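## Task

Take the yellow sponge off the counter and set it inside the bin marked N6, with no part sticking out past the bin's rim. The bins must stay where they are. The robot must not tip over or be left leaning, or the attempt fails. The sponge has to stay in place without the robot holding it.

## Robot and tools

Robot: TidyBot++, a mobile base on four powered casters (0.54 m long, 0.50 m wide, 0.38 m tall) carrying one seven-joint arm with a two-finger gripper. The shoulder sits 0.12 m ahead of the base centre, 0.68 m above the floor. Two cameras: base_camera (fixed on the base, looking forward and down) and wrist_camera (fisheye on the hand, looking where the fingers point). Loose objects may occasionally get nudged by something else.

Frames: the base frame has its origin on the floor below the base centre, x forward, y left, z up. hand_pose is reported in it and marks the point midway between the finger pads; the hand's own z runs out along the fingers and its y is the closing direction. The odometry frame is the base frame as it was at the scene's start. base_odometry heading is positive to the left, range -3.142 to 3.142; it counts wheel turns, so slipping shows as travel and it drifts a few cm and degrees over many moves. base_tilt is in degrees, forward and right positive, with about 1 degree of fixed bias.

execute_actions: argument actions is a list holding exactly one action, or empty to just read state and images. An action may contain base, joints and speeds. base takes one relative command, measured from where the base last reported itself: translate_m (metres, forward positive, -2 to 2), strafe_m (metres, left positive, -2 to 2) or rotate_rad (radians, counter-clockwise from above positive, -6.3 to 6.3). joints is a single dictionary keyed by joint name with absolute targets: joint_1_rad to joint_7_rad in radians, and gripper_pos on a 0 (open, about 85 mm gap) to 1 (closed, squeezing about 100 N per finger) scale. Ranges: joint_2_rad ±2.249, joint_4_rad ±2.579, joint_6_rad ±2.099; joints 1, 3, 5, 7 are unlimited but always take the shorter way, so turn them in steps under half a turn. joint_1_rad positive is clockwise from above, opposite to rotate_rad. speeds optionally caps top speed for that action: translate_m and strafe_m 0.05 to 0.5 m/s, rotate_rad 0.1 to 1.57 rad/s (defaults are the maxima). A base move needing over 8.667 s, or any action over 15 s, or any unknown key or out-of-range number, is rejected and nothing moves. cameras picks images: base_camera, wrist_camera or all; [] gives none. Joints or base left out of an action may keep pushing toward older targets.

Arm geometry: upper arm 0.42 m, forearm 0.31 m, hand 0.31 m to the hand point. With joint_1_rad 0, joint_3_rad 3.14, joint_5_rad 0 the arm stays in the base's x-z plane; angles from vertical (forward positive) are upper = j2, forearm = j2 - j4, hand = j2 - j4 - j6. Forward reach from shoulder is the sum of length times sine, height the sum of length times cosine. With the hand down, joint_7_rad 1.57 opens the fingers left-right. A downward hand reaches at most about 0.94 m above the floor, only near the base. The arm starts folded, hand down, sticking out up to 0.08 m ahead of the base. Closed fingertips reach about 20 mm beyond the hand point.

Result lines: base_status and joint_status report each motion as done, off_target (resting away from target, maybe still pushing), contact_stop or time_out (target dropped, holding), not_followed (a self-collision check withheld arm targets; cause: explains; they may be retried later). For the gripper, done at 1 means nothing is held; off_target gives the width where an object stopped it. on_its_own describes uncommanded motion. motor_effort is percent of max per motor, with the action's peak in brackets; readings carry bias and noise. ARM HIT means the arm struck the base or itself. A blocked base can report done while far short. A stop in one call cancels the later motion calls in that reply.

Accuracy: friction and sag leave the hand 1 to 2 cm off, more when stretched or loaded. To fix, send each joint its last command plus (wanted minus read). While holding something, never command a joint to its current reading, as it may sink. Trust images over hand_pose.

wait: seconds 0 to 10, commands nothing, returns state and images.
zoom_image: camera (base_camera or wrist_camera) and region [x0, y0, x1, y1] in pixels of that camera's latest image, at most 504 by 504. base_camera is 644x364, wrist_camera 644x476.
read_manual: section "licences"; gives licence text only.
finished_scene: scene is the number of the current scene; it ends that scene for good and reports success. Only call it once the sponge rests in the bin on its own.

Avoid: dropping or slamming objects, shoving bins, driving while the arm is snagged high up (can tip the robot), horizontal force on a raised hand, and driving the arm into things. A torque sensor beyond 104.5 N m (joints 1-4) or 51.3 N m (joints 5-7) freezes the arm and gripper for 10 s; warnings come at 56.7 and 29.4. Holding loads warms motors: MOTOR HOT from 60 °C, and at 75 °C an OVER-TEMPERATURE FAULT lets the arm sink, with limit_stop_at_motor_heat in joint_status; resend the target afterward. Hand cameras' calibration is approximate and errors grow with arm extension.

Each tool is called after "Emit:" as name([rows], argument=value, ...), one row to a line, values as JSON.

## Session

I'll start by looking at the current state of the scene.

Emit:
execute_actions(actions=[])

Scene clock: 0.00 s.
base_odometry: x=+0.000 y=+0.000 heading=+0.000 (m, m, rad; odometry frame)
base_tilt: forward=-0.3 right=-0.3 (deg)
base_status: not commanded
joint_positions: joint_1_rad=-0.024 joint_2_rad=-0.390 joint_3_rad=+3.179 joint_4_rad=-2.506 joint_5_rad=+0.029 joint_6_rad=-0.890 joint_7_rad=+1.599 gripper_pos=+0.000
joint_status: not commanded
motor_effort: joint_1_rad=+0 joint_2_rad=-1 joint_3_rad=+1 joint_4_rad=+15 joint_5_rad=+1 joint_6_rad=+1 joint_7_rad=+1 (%)
hand_pose: x=+0.2702 y=-0.0061 z=+0.5995 quat_wxyz=(+0.006, +0.998, +0.017, +0.067) (m; base frame)
pictures: base_camera, wrist_camera
Images, in order (width x height): base_camera 644x364, wrist_camera 644x476.

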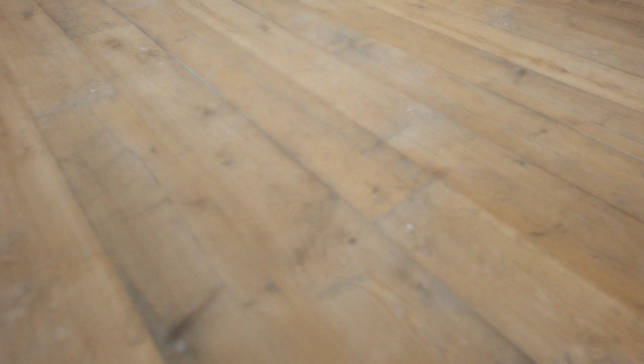

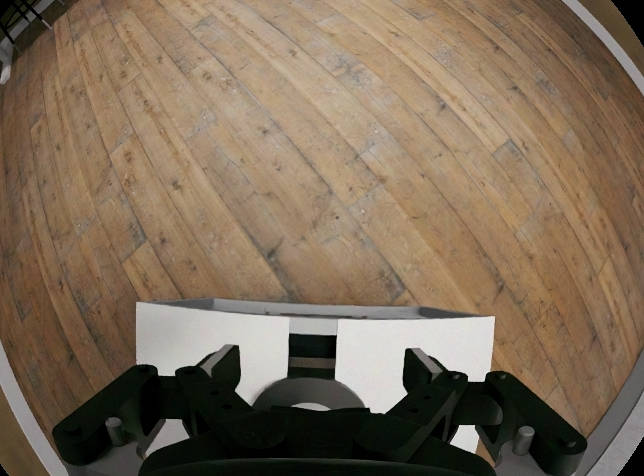

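Emit:
execute_actions([
  {"joints": {"joint_6_rad": 0.3}},
])

Scene clock: 12.13 s.
base_odometry: x=+0.000 y=+0.000 heading=+0.000 (m, m, rad; odometry frame)
base_tilt: forward=-0.2 right=-0.2 (deg)
base_status: not commanded
joint_positions: joint_1_rad=-0.024 joint_2_rad=-0.390 joint_3_rad=+3.179 joint_4_rad=-2.506 joint_5_rad=+0.029 joint_6_rad=+0.290 joint_7_rad=+1.599 gripper_pos=+0.000
joint_status: all done
motor_effort: joint_1_rad=+0(0) joint_2_rad=-5(5) joint_3_rad=+1(1) joint_4_rad=+18(19) joint_5_rad=+1(1) joint_6_rad=+8(8) joint_7_rad=+0(1) (%)
hand_pose: x=+0.5294 y=-0.0025 z=+0.8293 quat_wxyz=(+0.011, +0.791, +0.016, +0.611) (m; base frame)
pictures: base_camera, wrist_camera
camera_calibration (this result's frames):
wrist_camera: T_world_to_cam=[[0.0510795, -0.997327, 0.0522501, -0.072207], [-0.219043, -0.0622324, -0.973729, 0.988109], [0.974377, 0.0382926, -0.221636, -0.196233], [0, 0, 0, 1]] pos_world=[0.411331, -0.00300732, 0.922431]
Images, in order (width x height): base_camera 644x364, wrist_camera 644x476.

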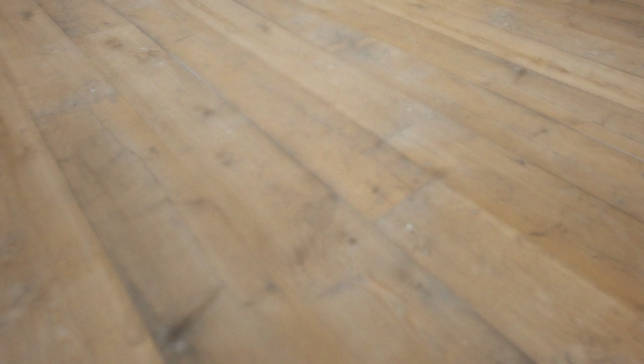

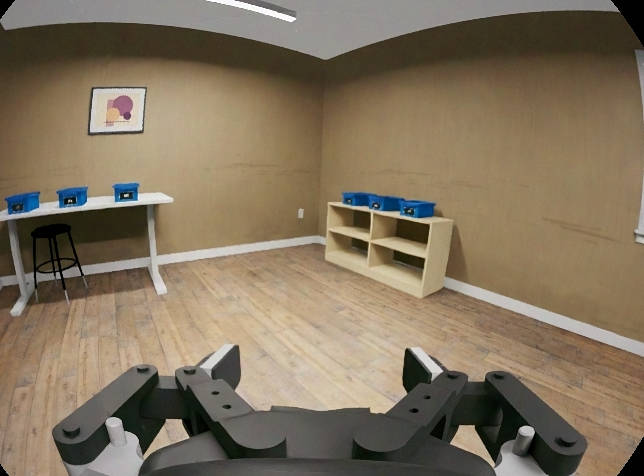

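Emit:
zoom_image(camera="wrist_camera", region=[320, 180, 460, 240])

Emit:
zoom_image(camera="wrist_camera", region=[0, 170, 180, 230])

Region (320, 180, 460, 240) of wrist_camera's 644x476 image, scaled by 3.600; it fills the top 216 rows of this view, and the rest is white.

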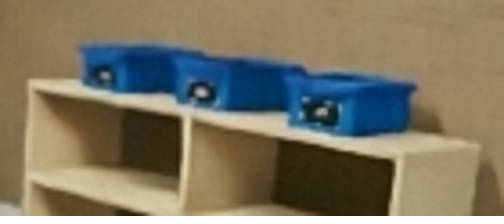

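Region (0, 170, 180, 230) of wrist_camera's 644x476 image, scaled by 2.800.

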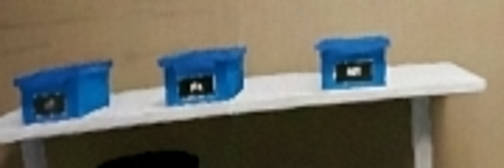

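Emit:
execute_actions([
  {"base": {"rotate_rad": 1.7}},
])

Scene clock: 23.17 s.
base_odometry: x=+0.000 y=+0.000 heading=+1.699 (m, m, rad; odometry frame)
base_tilt: forward=-0.3 right=-0.3 (deg)
base_status: done
joint_positions: joint_1_rad=-0.024 joint_2_rad=-0.390 joint_3_rad=+3.179 joint_4_rad=-2.506 joint_5_rad=+0.029 joint_6_rad=+0.290 joint_7_rad=+1.599 gripper_pos=+0.000
joint_status: not commanded
motor_effort: joint_1_rad=+0(1) joint_2_rad=-5(6) joint_3_rad=+1(0) joint_4_rad=+19(19) joint_5_rad=+1(1) joint_6_rad=+8(7) joint_7_rad=+0(1) (%)
hand_pose: x=+0.5294 y=-0.0025 z=+0.8293 quat_wxyz=(+0.011, +0.791, +0.016, +0.611) (m; base frame)
pictures: base_camera, wrist_camera
camera_calibration (this result's frames):
wrist_camera: T_world_to_cam=[[0.0510796, -0.997327, 0.0522499, -0.0722069], [-0.219043, -0.0622322, -0.973729, 0.988109], [0.974377, 0.0382926, -0.221636, -0.196233], [0, 0, 0, 1]] pos_world=[0.411331, -0.00300733, 0.922431]
Images, in order (width x height): base_camera 644x364, wrist_camera 644x476.

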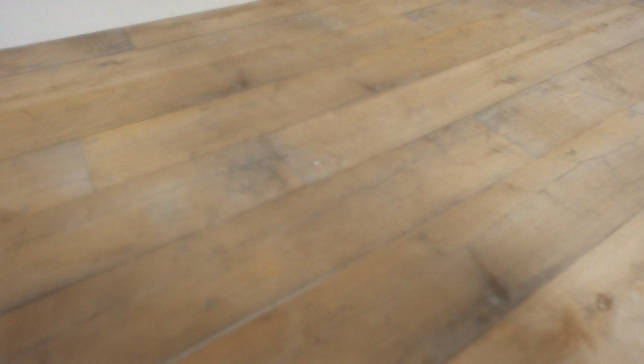

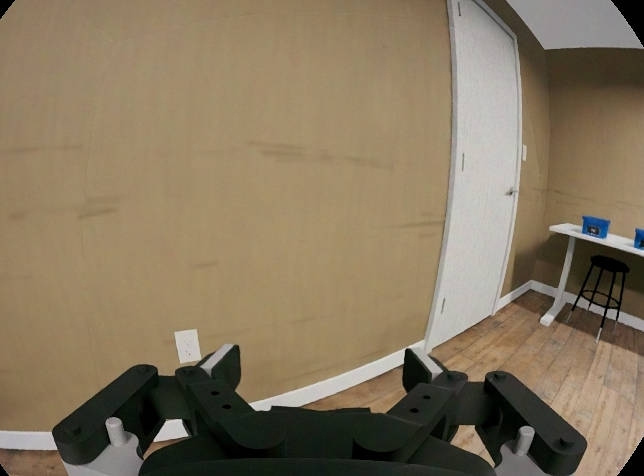

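Emit:
execute_actions([
  {"base": {"rotate_rad": 2.0}},
])

Scene clock: 28.73 s.
base_odometry: x=+0.000 y=+0.000 heading=-2.585 (m, m, rad; odometry frame)
base_tilt: forward=-0.2 right=-0.3 (deg)
base_status: done
joint_positions: joint_1_rad=-0.024 joint_2_rad=-0.390 joint_3_rad=+3.179 joint_4_rad=-2.506 joint_5_rad=+0.029 joint_6_rad=+0.290 joint_7_rad=+1.599 gripper_pos=+0.000
joint_status: not commanded
motor_effort: joint_1_rad=+0(1) joint_2_rad=-5(6) joint_3_rad=+1(1) joint_4_rad=+19(18) joint_5_rad=+1(1) joint_6_rad=+8(8) joint_7_rad=+1(1) (%)
hand_pose: x=+0.5294 y=-0.0025 z=+0.8293 quat_wxyz=(+0.011, +0.791, +0.016, +0.611) (m; base frame)
pictures: base_camera, wrist_camera
camera_calibration (this result's frames):
wrist_camera: T_world_to_cam=[[0.0510793, -0.997327, 0.0522496, -0.0722065], [-0.219043, -0.0622318, -0.973728, 0.988109], [0.974377, 0.0382924, -0.221637, -0.196232], [0, 0, 0, 1]] pos_world=[0.411331, -0.0030074, 0.922431]
Images, in order (width x height): base_camera 644x364, wrist_camera 644x476.

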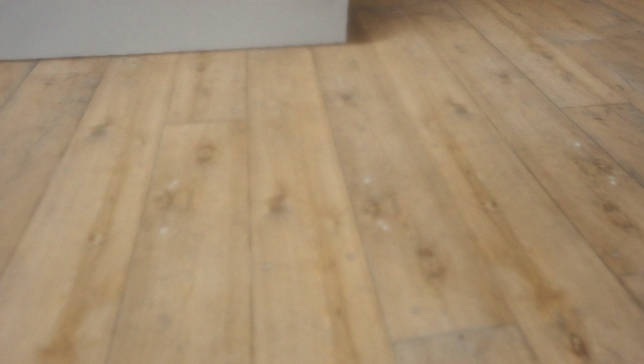

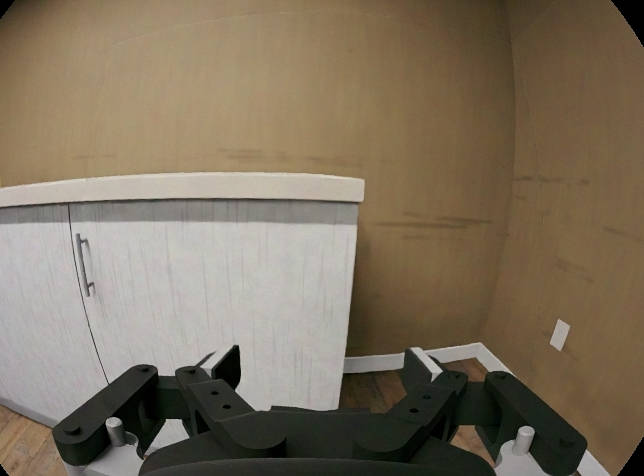

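Emit:
execute_actions([
  {"base": {"rotate_rad": 0.17}, "joints": {"joint_1_rad": -0.6, "joint_2_rad": -0.2, "joint_4_rad": -1.4, "joint_6_rad": -0.8}},
])

Scene clock: 48.17 s.
base_odometry: x=+0.000 y=+0.000 heading=-2.416 (m, m, rad; odometry frame)
base_tilt: forward=-0.2 right=-0.2 (deg)
base_status: done
joint_positions: joint_1_rad=-0.580 joint_2_rad=-0.219 joint_3_rad=+3.179 joint_4_rad=-1.417 joint_5_rad=+0.029 joint_6_rad=-0.768 joint_7_rad=+1.599 gripper_pos=+0.000
joint_status: all done
motor_effort: joint_1_rad=+0(2) joint_2_rad=-12(12) joint_3_rad=+1(1) joint_4_rad=+20(21) joint_5_rad=+1(2) joint_6_rad=+7(8) joint_7_rad=+1(0) (%)
hand_pose: x=+0.5418 y=+0.2460 z=+1.0876 quat_wxyz=(-0.131, +0.798, +0.235, +0.539) (m; base frame)
pictures: base_camera, wrist_camera
camera_calibration (this result's frames):
wrist_camera: T_world_to_cam=[[0.551552, -0.832411, 0.0536844, -0.151803], [-0.268091, -0.237845, -0.933572, 1.28391], [0.789884, 0.500521, -0.354346, -0.0300072], [0, 0, 0, 1]] pos_world=[0.451635, 0.194029, 1.19614]
Images, in order (width x height): base_camera 644x364, wrist_camera 644x476.

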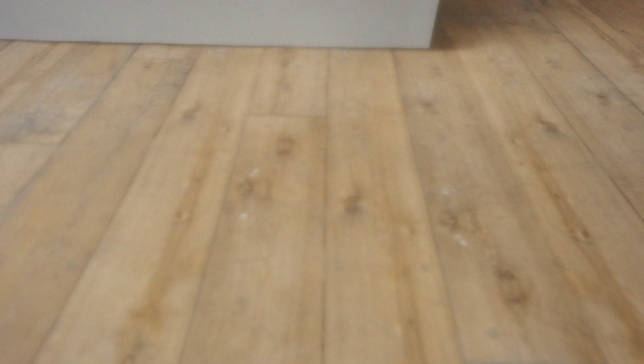

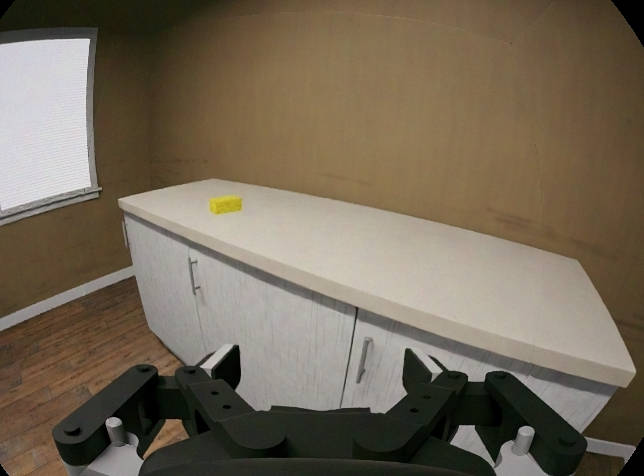

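Emit:
zoom_image(camera="wrist_camera", region=[180, 175, 280, 235])

Region (180, 175, 280, 235) of wrist_camera's 644x476 image, scaled by 5.040; it fills the top 302 rows of this view, and the rest is white.

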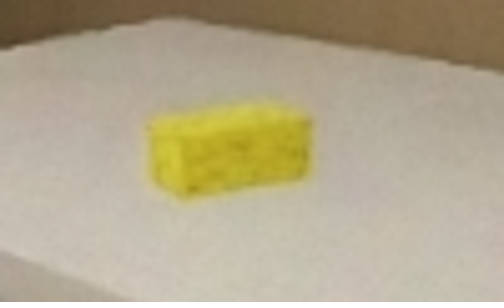

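Emit:
execute_actions([
  {"base": {"strafe_m": 1.12}, "joints": {"joint_1_rad": 0.0, "joint_3_rad": 3.14, "joint_5_rad": 0.0, "joint_6_rad": -1.0, "joint_7_rad": 1.57}},
])

Scene clock: 110.53 s.
base_odometry: x=+0.745 y=-0.837 heading=-2.415 (m, m, rad; odometry frame)
base_tilt: forward=-0.2 right=-0.3 (deg)
base_status: done
joint_positions: joint_1_rad=-0.018 joint_2_rad=-0.218 joint_3_rad=+3.151 joint_4_rad=-1.416 joint_5_rad=+0.026 joint_6_rad=-0.968 joint_7_rad=+1.599 gripper_pos=+0.000
joint_status: all done
motor_effort: joint_1_rad=+0(2) joint_2_rad=-11(13) joint_3_rad=+1(2) joint_4_rad=+19(21) joint_5_rad=+1(1) joint_6_rad=+6(7) joint_7_rad=+1(1) (%)
hand_pose: x=+0.5787 y=-0.0018 z=+1.0326 quat_wxyz=(+0.017, +0.883, +0.018, +0.469) (m; base frame)
pictures: base_camera, wrist_camera
camera_calibration (this result's frames):
wrist_camera: T_world_to_cam=[[0.0576842, -0.997255, 0.0464292, -0.0824377], [-0.531078, -0.070033, -0.844424, 1.24391], [0.845357, 0.0240524, -0.533659, 0.197601], [0, 0, 0, 1]] pos_world=[0.498325, 0.000150662, 1.15967]
Images, in order (width x height): base_camera 644x364, wrist_camera 644x476.

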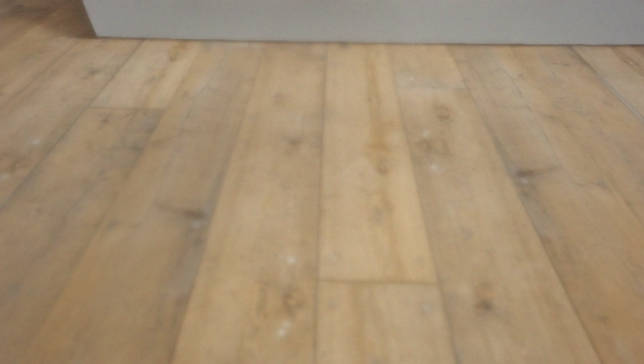

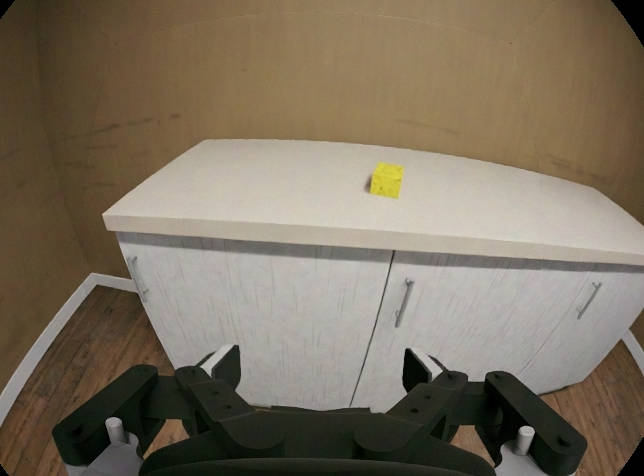

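Emit:
zoom_image(camera="wrist_camera", region=[330, 140, 450, 260])

Region (330, 140, 450, 260) of wrist_camera's 644x476 image, scaled by 4.200.

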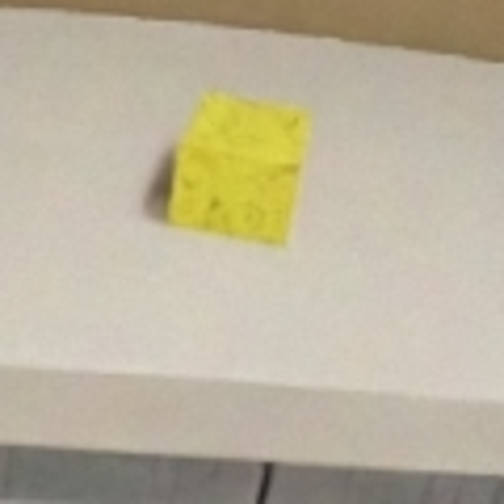

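Emit:
execute_actions([
  {"base": {"translate_m": 0.6}, "joints": {"joint_1_rad": 0.35, "joint_2_rad": 0.07, "joint_3_rad": 3.13, "joint_4_rad": -0.83, "joint_5_rad": -0.03, "joint_6_rad": -1.72, "joint_7_rad": 1.62}},
])

Scene clock: 212.20 s.
base_odometry: x=+0.297 y=-1.236 heading=-2.414 (m, m, rad; odometry frame)
base_tilt: forward=-0.2 right=-0.3 (deg)
base_status: done
joint_positions: joint_1_rad=+0.329 joint_2_rad=+0.072 joint_3_rad=+3.147 joint_4_rad=-0.849 joint_5_rad=-0.001 joint_6_rad=-1.687 joint_7_rad=+1.599 gripper_pos=+0.000
joint_status: all done
motor_effort: joint_1_rad=+0(2) joint_2_rad=-18(22) joint_3_rad=+1(2) joint_4_rad=+16(19) joint_5_rad=+0(2) joint_6_rad=+4(7) joint_7_rad=+1(2) (%)
hand_pose: x=+0.5342 y=-0.1422 z=+1.0238 quat_wxyz=(+0.047, +0.953, -0.147, +0.260) (m; base frame)
pictures: base_camera, wrist_camera
camera_calibration (this result's frames):
wrist_camera: T_world_to_cam=[[-0.267643, -0.963511, -0.00360996, 0.0102879], [-0.811932, 0.227552, -0.537574, 1.08121], [0.51878, -0.140947, -0.843209, 0.701826], [0, 0, 0, 1]] pos_world=[0.516531, -0.137199, 1.17305]
Images, in order (width x height): base_camera 644x364, wrist_camera 644x476.

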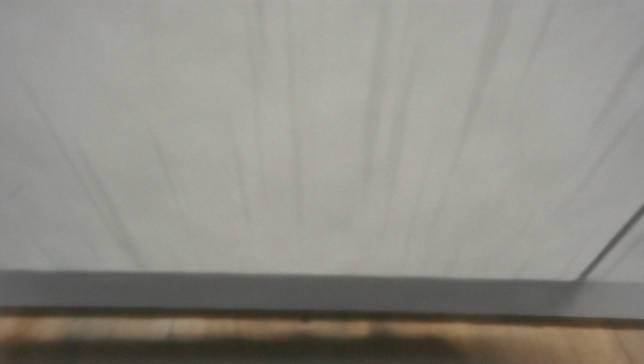

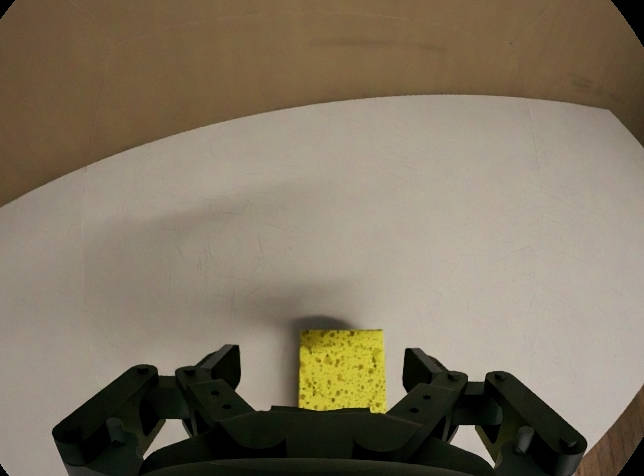

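Emit:
execute_actions([
  {"joints": {"joint_1_rad": 0.387, "joint_2_rad": 0.123, "joint_3_rad": 3.125, "joint_4_rad": -0.823, "joint_5_rad": -0.03, "joint_6_rad": -1.816, "joint_7_rad": 1.69}},
], cameras=["wrist_camera"])

Scene clock: 256.10 s.
base_odometry: x=+0.297 y=-1.236 heading=-2.414 (m, m, rad; odometry frame)
base_tilt: forward=-0.2 right=-0.3 (deg)
base_status: not commanded
joint_positions: joint_1_rad=+0.369 joint_2_rad=+0.114 joint_3_rad=+3.141 joint_4_rad=-0.840 joint_5_rad=-0.001 joint_6_rad=-1.788 joint_7_rad=+1.665 gripper_pos=+0.000
joint_status: all done
motor_effort: joint_1_rad=+0(2) joint_2_rad=-19(21) joint_3_rad=+0(0) joint_4_rad=+15(16) joint_5_rad=+1(0) joint_6_rad=+2(4) joint_7_rad=+1(1) (%)
hand_pose: x=+0.5163 y=-0.1518 z=+0.9949 quat_wxyz=(+0.045, +0.971, -0.134, +0.193) (m; base frame)
pictures: wrist_camera
camera_calibration (this result's frames):
wrist_camera: T_world_to_cam=[[-0.243204, -0.969885, 0.0132126, -0.0341627], [-0.882696, 0.215653, -0.417542, 0.968598], [0.402118, -0.113211, -0.908562, 0.814845], [0, 0, 0, 1]] pos_world=[0.519005, -0.149766, 1.14522]
Images, in order (width x height): wrist_camera 644x476.

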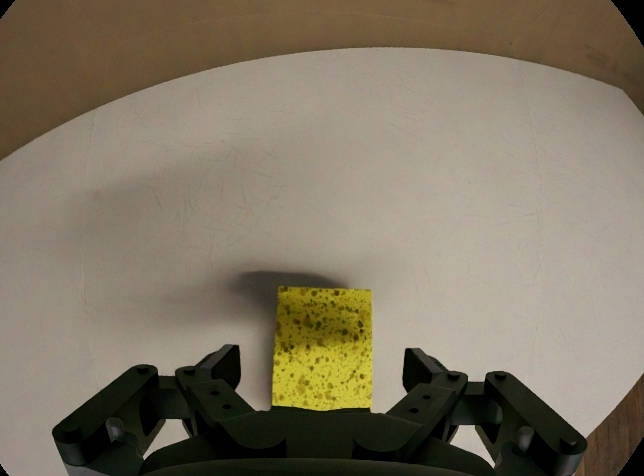

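Emit:
zoom_image(camera="wrist_camera", region=[210, 260, 440, 430])

Region (210, 260, 440, 430) of wrist_camera's 644x476 image, scaled by 2.191; it fills the top 373 rows of this view, and the rest is white.

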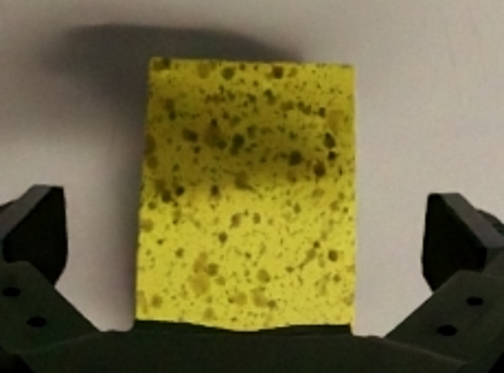

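Emit:
execute_actions([
  {"joints": {"joint_2_rad": 0.064, "joint_4_rad": -1.008, "joint_6_rad": -1.667}},
], cameras=["wrist_camera"])

Scene clock: 305.77 s.
base_odometry: x=+0.297 y=-1.236 heading=-2.414 (m, m, rad; odometry frame)
base_tilt: forward=-0.2 right=-0.2 (deg)
base_status: not commanded
joint_positions: joint_1_rad=+0.369 joint_2_rad=+0.083 joint_3_rad=+3.141 joint_4_rad=-0.992 joint_5_rad=-0.001 joint_6_rad=-1.698 joint_7_rad=+1.665 gripper_pos=+0.000
joint_status: all done
motor_effort: joint_1_rad=+0(0) joint_2_rad=-20(20) joint_3_rad=+1(0) joint_4_rad=+16(16) joint_5_rad=+1(1) joint_6_rad=+2(3) joint_7_rad=+1(1) (%)
hand_pose: x=+0.5146 y=-0.1512 z=+0.9603 quat_wxyz=(+0.042, +0.974, -0.134, +0.178) (m; base frame)
pictures: wrist_camera
camera_calibration (this result's frames):
wrist_camera: T_world_to_cam=[[-0.242955, -0.969992, 0.00937852, -0.029945], [-0.89429, 0.220227, -0.389545, 0.932373], [0.37579, -0.103029, -0.92096, 0.811164], [0, 0, 0, 1]] pos_world=[0.52171, -0.150807, 1.11053]
Images, in order (width x height): wrist_camera 644x476.

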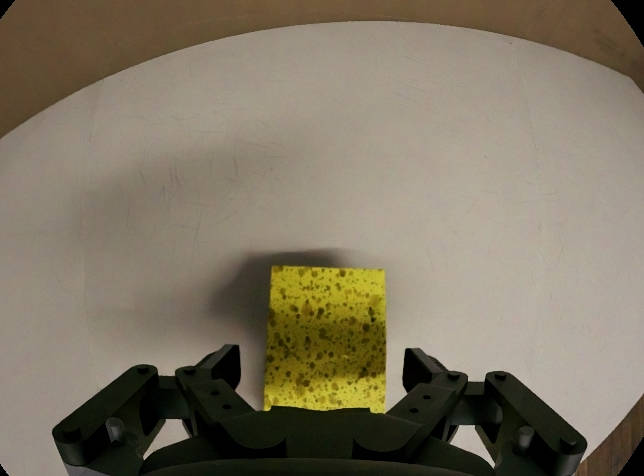

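Emit:
zoom_image(camera="wrist_camera", region=[210, 250, 440, 430])

Region (210, 250, 440, 430) of wrist_camera's 644x476 image, scaled by 2.191; it fills the top 394 rows of this view, and the rest is white.

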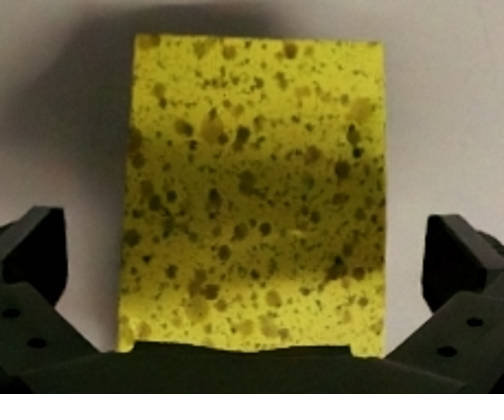

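Emit:
execute_actions([
  {"joints": {"joint_1_rad": 0.394, "joint_2_rad": 0.039, "joint_4_rad": -1.107, "joint_6_rad": -1.593}},
], cameras=["wrist_camera"])

Scene clock: 335.77 s.
base_odometry: x=+0.297 y=-1.236 heading=-2.414 (m, m, rad; odometry frame)
base_tilt: forward=-0.2 right=-0.3 (deg)
base_status: not commanded
joint_positions: joint_1_rad=+0.372 joint_2_rad=+0.057 joint_3_rad=+3.141 joint_4_rad=-1.091 joint_5_rad=-0.001 joint_6_rad=-1.625 joint_7_rad=+1.665 gripper_pos=+0.000
joint_status: all done
motor_effort: joint_1_rad=+0(0) joint_2_rad=-18(21) joint_3_rad=+1(0) joint_4_rad=+17(16) joint_5_rad=+1(0) joint_6_rad=+2(3) joint_7_rad=+1(1) (%)
hand_pose: x=+0.5134 y=-0.1521 z=+0.9405 quat_wxyz=(+0.042, +0.974, -0.136, +0.178) (m; base frame)
pictures: wrist_camera
camera_calibration (this result's frames):
wrist_camera: T_world_to_cam=[[-0.246054, -0.969211, 0.00936383, -0.029243], [-0.893551, 0.223082, -0.389616, 0.923882], [0.375531, -0.104234, -0.92093, 0.793182], [0, 0, 0, 1]] pos_world=[0.520476, -0.151768, 1.0907]
Images, in order (width x height): wrist_camera 644x476.

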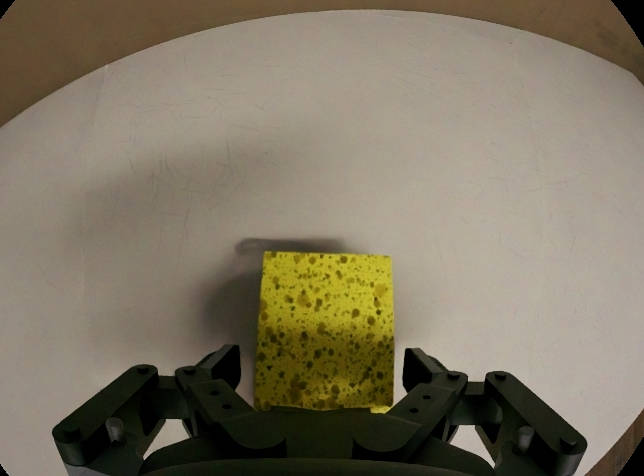

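Emit:
zoom_image(camera="wrist_camera", region=[210, 230, 440, 430])

Region (210, 230, 440, 430) of wrist_camera's 644x476 image, scaled by 2.191; it fills the top 438 rows of this view, and the rest is white.

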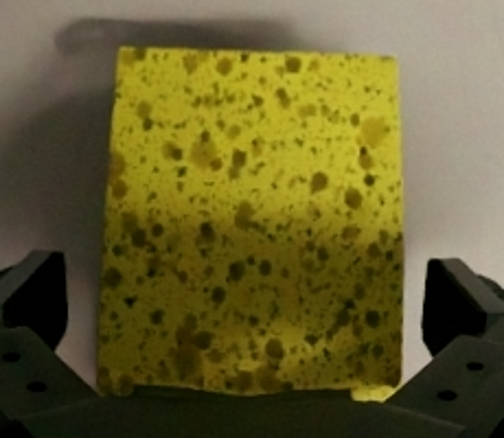

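Emit:
execute_actions([
  {"joints": {"gripper_pos": 1.0}},
], cameras=["wrist_camera"])

Scene clock: 348.23 s.
base_odometry: x=+0.297 y=-1.236 heading=-2.414 (m, m, rad; odometry frame)
base_tilt: forward=-0.2 right=-0.3 (deg)
base_status: not commanded
joint_positions: joint_1_rad=+0.372 joint_2_rad=+0.046 joint_3_rad=+3.141 joint_4_rad=-1.095 joint_5_rad=-0.001 joint_6_rad=-1.623 joint_7_rad=+1.665 gripper_pos=+0.401
joint_status: gripper_pos off_target (ended at +0.401, target +1.000)
motor_effort: joint_1_rad=+0(0) joint_2_rad=-19(19) joint_3_rad=+1(0) joint_4_rad=+17(17) joint_5_rad=+1(1) joint_6_rad=+2(3) joint_7_rad=+1(1) (%)
hand_pose: x=+0.5108 y=-0.1510 z=+0.9439 quat_wxyz=(+0.043, +0.973, -0.136, +0.183) (m; base frame)
pictures: wrist_camera
camera_calibration (this result's frames):
wrist_camera: T_world_to_cam=[[-0.246094, -0.96919, 0.0103996, -0.029836], [-0.890027, 0.221719, -0.398363, 0.92889], [0.383784, -0.107291, -0.917169, 0.789213], [0, 0, 0, 1]] pos_world=[0.516508, -0.150194, 1.09419]
Images, in order (width x height): wrist_camera 644x476.

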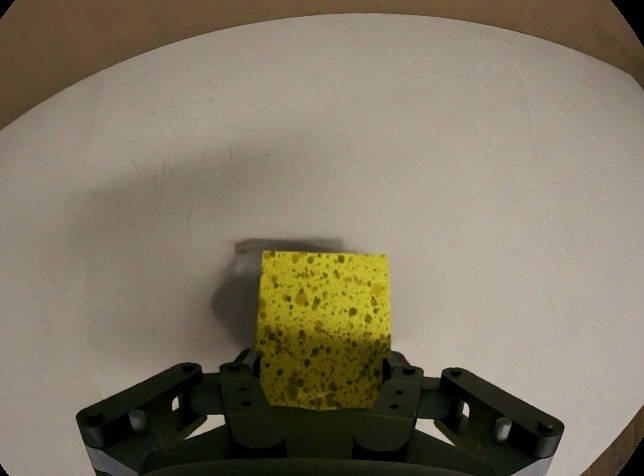

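Emit:
execute_actions([
  {"base": {"translate_m": -2.0}, "joints": {"joint_1_rad": -2.1, "joint_2_rad": -0.35, "joint_6_rad": -1.45, "joint_7_rad": 1.55}},
])

Scene clock: 413.97 s.
base_odometry: x=+1.791 y=+0.094 heading=-2.414 (m, m, rad; odometry frame)
base_tilt: forward=-0.2 right=-0.3 (deg)
base_status: done
joint_positions: joint_1_rad=-2.081 joint_2_rad=-0.335 joint_3_rad=+3.136 joint_4_rad=-1.095 joint_5_rad=-0.005 joint_6_rad=-1.482 joint_7_rad=+1.580 gripper_pos=+0.402
joint_status: all done
motor_effort: joint_1_rad=+0(3) joint_2_rad=-3(20) joint_3_rad=+1(2) joint_4_rad=+16(18) joint_5_rad=+0(1) joint_6_rad=+6(6) joint_7_rad=+1(0) (%)
hand_pose: x=-0.0432 y=+0.2783 z=+1.1132 quat_wxyz=(-0.375, +0.449, +0.781, +0.219) (m; base frame)
pictures: base_camera, wrist_camera
camera_calibration (this result's frames):
wrist_camera: T_world_to_cam=[[0.843407, 0.537268, 0.00270347, -0.115483], [0.321845, -0.501192, -0.803257, 1.11234], [-0.43021, 0.678343, -0.595626, 0.591415], [0, 0, 0, 1]] pos_world=[-0.00616805, 0.218358, 1.24607]
Images, in order (width x height): base_camera 644x364, wrist_camera 644x476.

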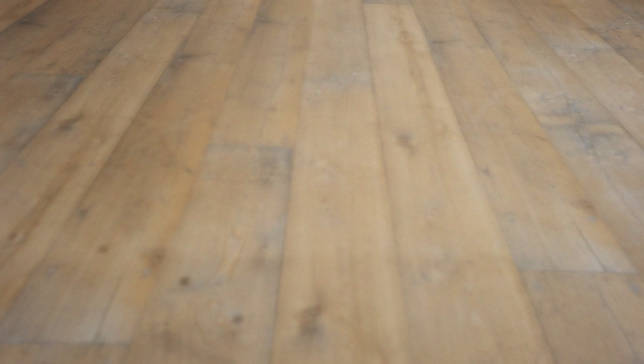

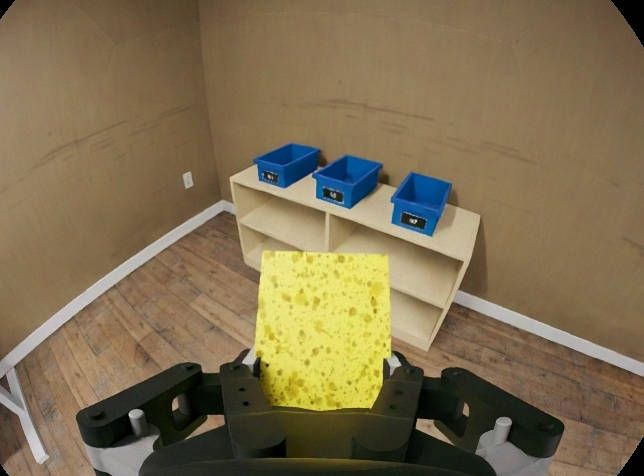

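Emit:
zoom_image(camera="wrist_camera", region=[240, 135, 360, 215])

Emit:
zoom_image(camera="wrist_camera", region=[370, 160, 490, 250])

Region (240, 135, 360, 215) of wrist_camera's 644x476 image, scaled by 4.200.

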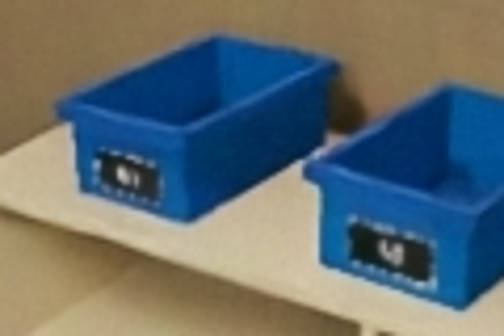

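Region (370, 160, 490, 250) of wrist_camera's 644x476 image, scaled by 4.200; it fills the top 378 rows of this view, and the rest is white.

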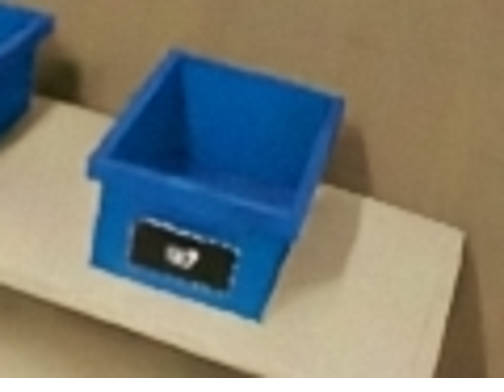

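Emit:
zoom_image(camera="wrist_camera", region=[395, 205, 435, 235])

Emit:
zoom_image(camera="wrist_camera", region=[315, 180, 355, 210])

Emit:
zoom_image(camera="wrist_camera", region=[252, 162, 292, 192])

Region (395, 205, 435, 235) of wrist_camera's 644x476 image, scaled by 12.600; it fills the top 378 rows of this view, and the rest is white.

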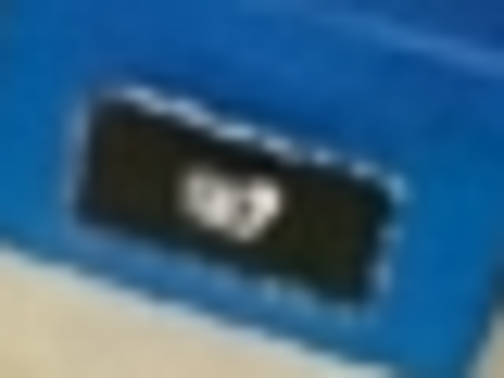

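Region (315, 180, 355, 210) of wrist_camera's 644x476 image, scaled by 12.600; it fills the top 378 rows of this view, and the rest is white.

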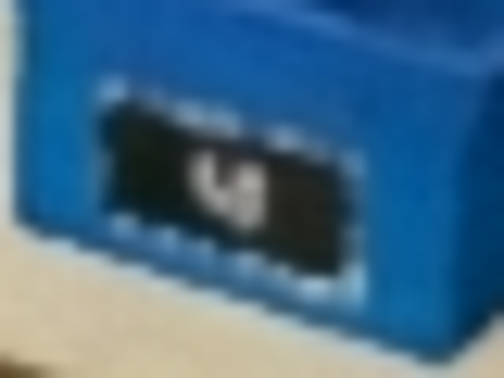

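Region (252, 162, 292, 192) of wrist_camera's 644x476 image, scaled by 12.600; it fills the top 378 rows of this view, and the rest is white.

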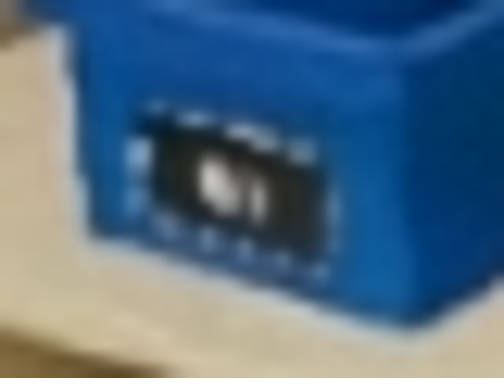

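Emit:
execute_actions([
  {"base": {"strafe_m": -0.95}, "joints": {"joint_1_rad": -3.16, "joint_2_rad": 0.3, "joint_4_rad": -1.3, "joint_6_rad": -0.5}},
])

Scene clock: 458.60 s.
base_odometry: x=+1.160 y=+0.804 heading=-2.415 (m, m, rad; odometry frame)
base_tilt: forward=-0.3 right=-0.3 (deg)
base_status: done
joint_positions: joint_1_rad=-3.156 joint_2_rad=+0.291 joint_3_rad=+3.131 joint_4_rad=-1.282 joint_5_rad=-0.005 joint_6_rad=-0.533 joint_7_rad=+1.580 gripper_pos=+0.402
joint_status: all done
motor_effort: joint_1_rad=+0(2) joint_2_rad=-31(33) joint_3_rad=+1(2) joint_4_rad=+21(20) joint_5_rad=+1(1) joint_6_rad=+7(7) joint_7_rad=+1(0) (%)
hand_pose: x=-0.5836 y=-0.0186 z=+0.9249 quat_wxyz=(-0.495, -0.012, +0.869, -0.007) (m; base frame)
pictures: base_camera, wrist_camera
camera_calibration (this result's frames):
wrist_camera: T_world_to_cam=[[-0.0709478, 0.997477, 0.00248495, -0.0244549], [0.479691, 0.0363032, -0.876686, 1.15626], [-0.874564, -0.061007, -0.481057, 0.069172], [0, 0, 0, 1]] pos_world=[-0.495888, -0.0133628, 1.04701]
Images, in order (width x height): base_camera 644x364, wrist_camera 644x476.

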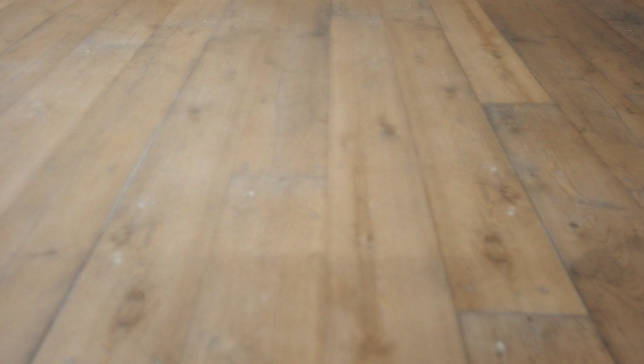

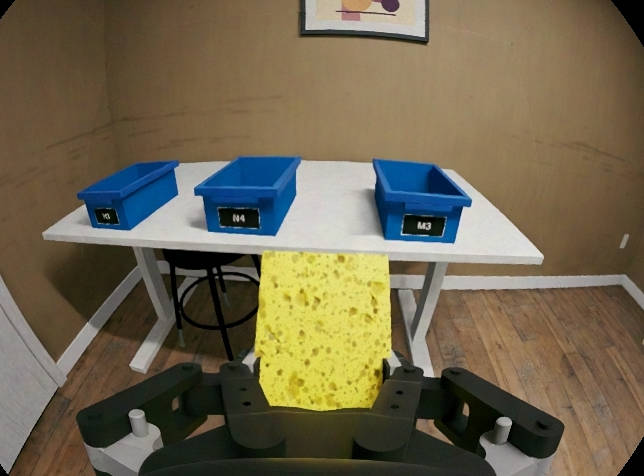

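Emit:
zoom_image(camera="wrist_camera", region=[70, 150, 310, 250])

Emit:
zoom_image(camera="wrist_camera", region=[80, 195, 140, 235])

Region (70, 150, 310, 250) of wrist_camera's 644x476 image, scaled by 2.100; it fills the top 210 rows of this view, and the rest is white.

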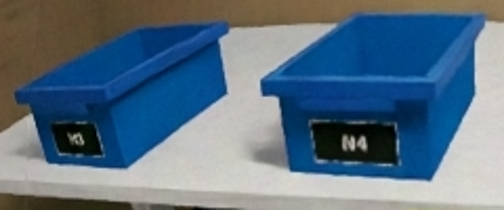

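Region (80, 195, 140, 235) of wrist_camera's 644x476 image, scaled by 8.400.

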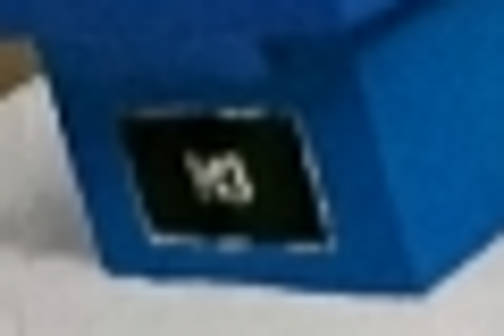

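Emit:
execute_actions([
  {"joints": {"joint_1_rad": -3.75, "joint_2_rad": 0.55, "joint_4_rad": -1.05, "joint_6_rad": -0.5}},
], cameras=["wrist_camera"])

Scene clock: 483.83 s.
base_odometry: x=+1.160 y=+0.804 heading=-2.415 (m, m, rad; odometry frame)
base_tilt: forward=-0.2 right=-0.2 (deg)
base_status: not commanded
joint_positions: joint_1_rad=-3.744 joint_2_rad=+0.539 joint_3_rad=+3.128 joint_4_rad=-1.071 joint_5_rad=-0.005 joint_6_rad=-0.532 joint_7_rad=+1.580 gripper_pos=+0.402
joint_status: all done
motor_effort: joint_1_rad=-1(3) joint_2_rad=-38(40) joint_3_rad=+0(1) joint_4_rad=+21(21) joint_5_rad=+1(0) joint_6_rad=+7(7) joint_7_rad=+1(1) (%)
hand_pose: x=-0.5278 y=-0.4567 z=+0.8619 quat_wxyz=(-0.456, -0.266, +0.837, -0.148) (m; base frame)
pictures: wrist_camera
camera_calibration (this result's frames):
wrist_camera: T_world_to_cam=[[-0.613343, 0.789811, -0.00297556, 0.0401969], [0.406191, 0.3122, -0.858802, 1.16193], [-0.677362, -0.527949, -0.5123, -0.0213255], [0, 0, 0, 1]] pos_world=[-0.461756, -0.405762, 0.987063]
Images, in order (width x height): wrist_camera 644x476.

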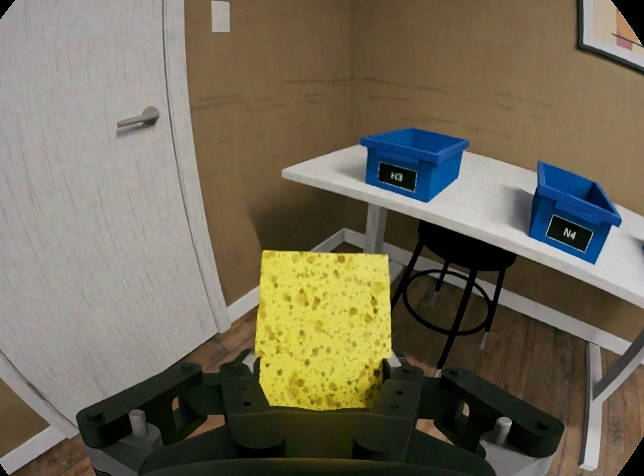

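Emit:
execute_actions([
  {"base": {"strafe_m": 1.68}, "joints": {"joint_1_rad": -2.7, "joint_2_rad": -0.1, "joint_4_rad": -2.0, "joint_6_rad": -0.2}},
])

Scene clock: 535.83 s.
base_odometry: x=+2.277 y=-0.451 heading=-2.414 (m, m, rad; odometry frame)
base_tilt: forward=-0.3 right=-0.3 (deg)
base_status: done
joint_positions: joint_1_rad=-2.714 joint_2_rad=-0.085 joint_3_rad=+3.126 joint_4_rad=-1.984 joint_5_rad=-0.005 joint_6_rad=-0.233 joint_7_rad=+1.580 gripper_pos=+0.402
joint_status: all done
motor_effort: joint_1_rad=+0(4) joint_2_rad=-16(43) joint_3_rad=+0(2) joint_4_rad=+20(22) joint_5_rad=+1(2) joint_6_rad=+7(7) joint_7_rad=+0(0) (%)
hand_pose: x=-0.3629 y=+0.2088 z=+0.8341 quat_wxyz=(-0.473, +0.177, +0.857, +0.100) (m; base frame)
pictures: base_camera, wrist_camera
camera_calibration (this result's frames):
wrist_camera: T_world_to_cam=[[0.359227, 0.933232, 0.00575444, -0.068621], [0.471231, -0.176061, -0.864259, 0.993423], [-0.805541, 0.313177, -0.503014, 0.197599], [0, 0, 0, 1]] pos_world=[-0.284307, 0.177059, 0.958364]
Images, in order (width x height): base_camera 644x364, wrist_camera 644x476.

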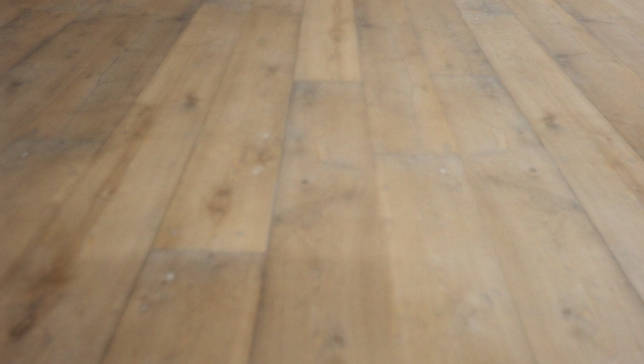

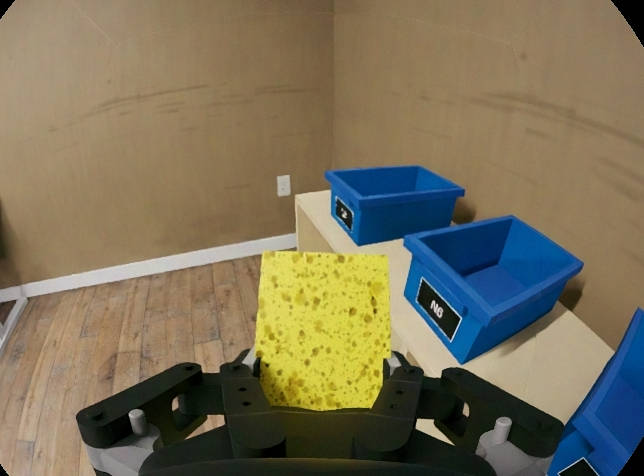

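Emit:
zoom_image(camera="wrist_camera", region=[390, 200, 600, 375])

Region (390, 200, 600, 375) of wrist_camera's 644x476 image, scaled by 2.400.

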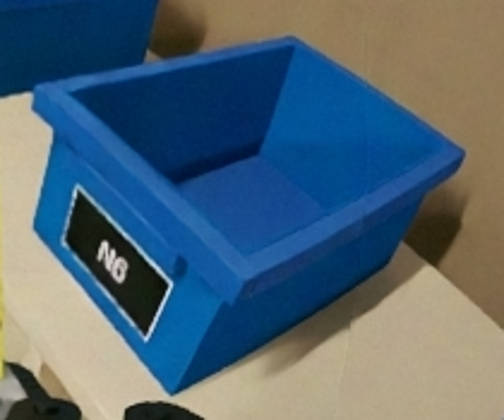

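Emit:
execute_actions([
  {"base": {"translate_m": -0.62}, "joints": {"joint_1_rad": -1.555, "joint_3_rad": 3.155, "joint_4_rad": -1.28, "joint_6_rad": -1.72, "joint_7_rad": -0.03}},
])

Scene clock: 655.93 s.
base_odometry: x=+2.740 y=-0.039 heading=-2.415 (m, m, rad; odometry frame)
base_tilt: forward=-0.2 right=-0.2 (deg)
base_status: done
joint_positions: joint_1_rad=-1.575 joint_2_rad=-0.090 joint_3_rad=+3.137 joint_4_rad=-1.299 joint_5_rad=-0.005 joint_6_rad=-1.691 joint_7_rad=-0.004 gripper_pos=+0.402
joint_status: all done
motor_effort: joint_1_rad=-1(1) joint_2_rad=-13(18) joint_3_rad=+0(1) joint_4_rad=+16(20) joint_5_rad=+1(1) joint_6_rad=+1(8) joint_7_rad=+1(1) (%)
hand_pose: x=+0.1129 y=+0.3306 z=+0.9101 quat_wxyz=(-0.121, +0.993, +0.003, -0.003) (m; base frame)
pictures: base_camera, wrist_camera
camera_calibration (this result's frames):
wrist_camera: T_world_to_cam=[[0.0290579, -0.96144, -0.273476, 0.564123], [-0.999232, -0.0207483, -0.0332292, 0.214718], [0.0262737, 0.274232, -0.961305, 0.916966], [0, 0, 0, 1]] pos_world=[0.174069, 0.295363, 1.04289]
Images, in order (width x height): base_camera 644x364, wrist_camera 644x476.

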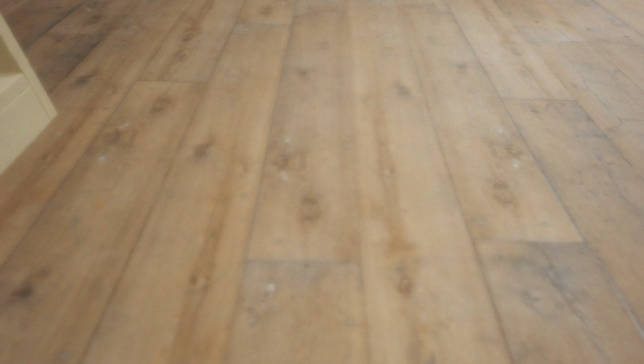

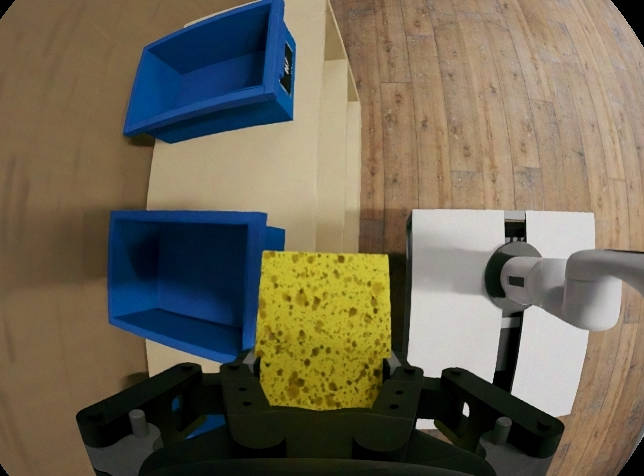

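Emit:
zoom_image(camera="wrist_camera", region=[90, 190, 300, 380])

Region (90, 190, 300, 380) of wrist_camera's 644x476 image, scaled by 2.400; it fills the top 456 rows of this view, and the rest is white.

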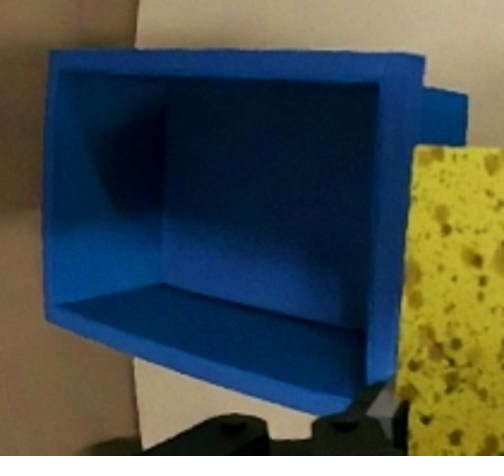

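Emit:
execute_actions([
  {"base": {"strafe_m": 0.09}, "joints": {"joint_1_rad": -1.525, "joint_2_rad": 0.462, "joint_4_rad": -0.872, "joint_6_rad": -1.828}},
])

Scene clock: 709.40 s.
base_odometry: x=+2.800 y=-0.106 heading=-2.414 (m, m, rad; odometry frame)
base_tilt: forward=-0.3 right=-0.3 (deg)
base_status: done
joint_positions: joint_1_rad=-1.547 joint_2_rad=+0.457 joint_3_rad=+3.138 joint_4_rad=-0.893 joint_5_rad=-0.005 joint_6_rad=-1.795 joint_7_rad=-0.004 gripper_pos=+0.402
joint_status: all done
motor_effort: joint_1_rad=+0(0) joint_2_rad=-31(33) joint_3_rad=+0(1) joint_4_rad=+16(18) joint_5_rad=+1(1) joint_6_rad=-1(3) joint_7_rad=+0(1) (%)
hand_pose: x=+0.1262 y=+0.4914 z=+0.8168 quat_wxyz=(+0.002, +1.000, -0.012, -0.004) (m; base frame)
pictures: base_camera, wrist_camera
camera_calibration (this result's frames):
wrist_camera: T_world_to_cam=[[0.000505639, -0.999513, -0.0312167, 0.517225], [-0.999627, 0.000347749, -0.0273261, 0.21311], [0.0273236, 0.0312189, -0.999139, 0.933045], [0, 0, 0, 1]] pos_world=[0.187275, 0.487771, 0.954212]
Images, in order (width x height): base_camera 644x364, wrist_camera 644x476.

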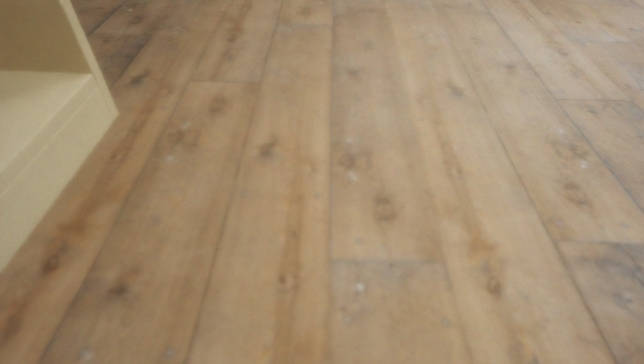

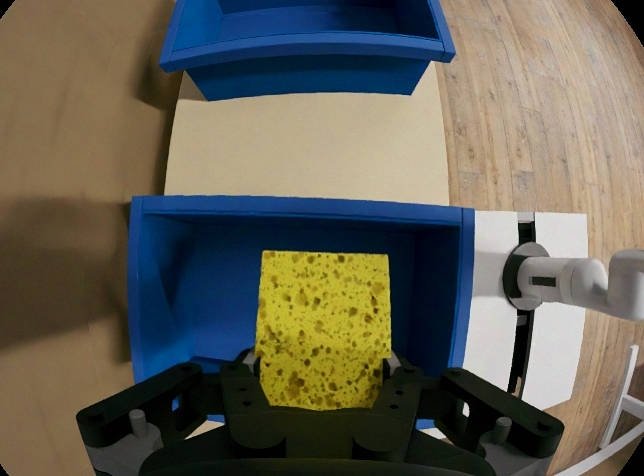

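Emit:
zoom_image(camera="wrist_camera", region=[110, 180, 500, 440])

Region (110, 180, 500, 440) of wrist_camera's 644x476 image, scaled by 1.292.

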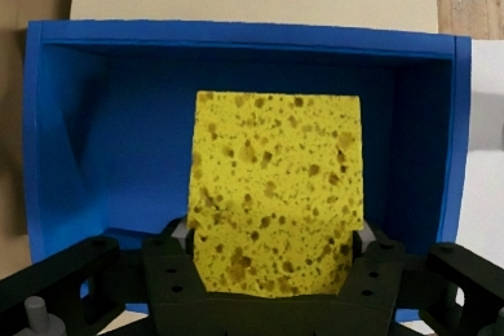

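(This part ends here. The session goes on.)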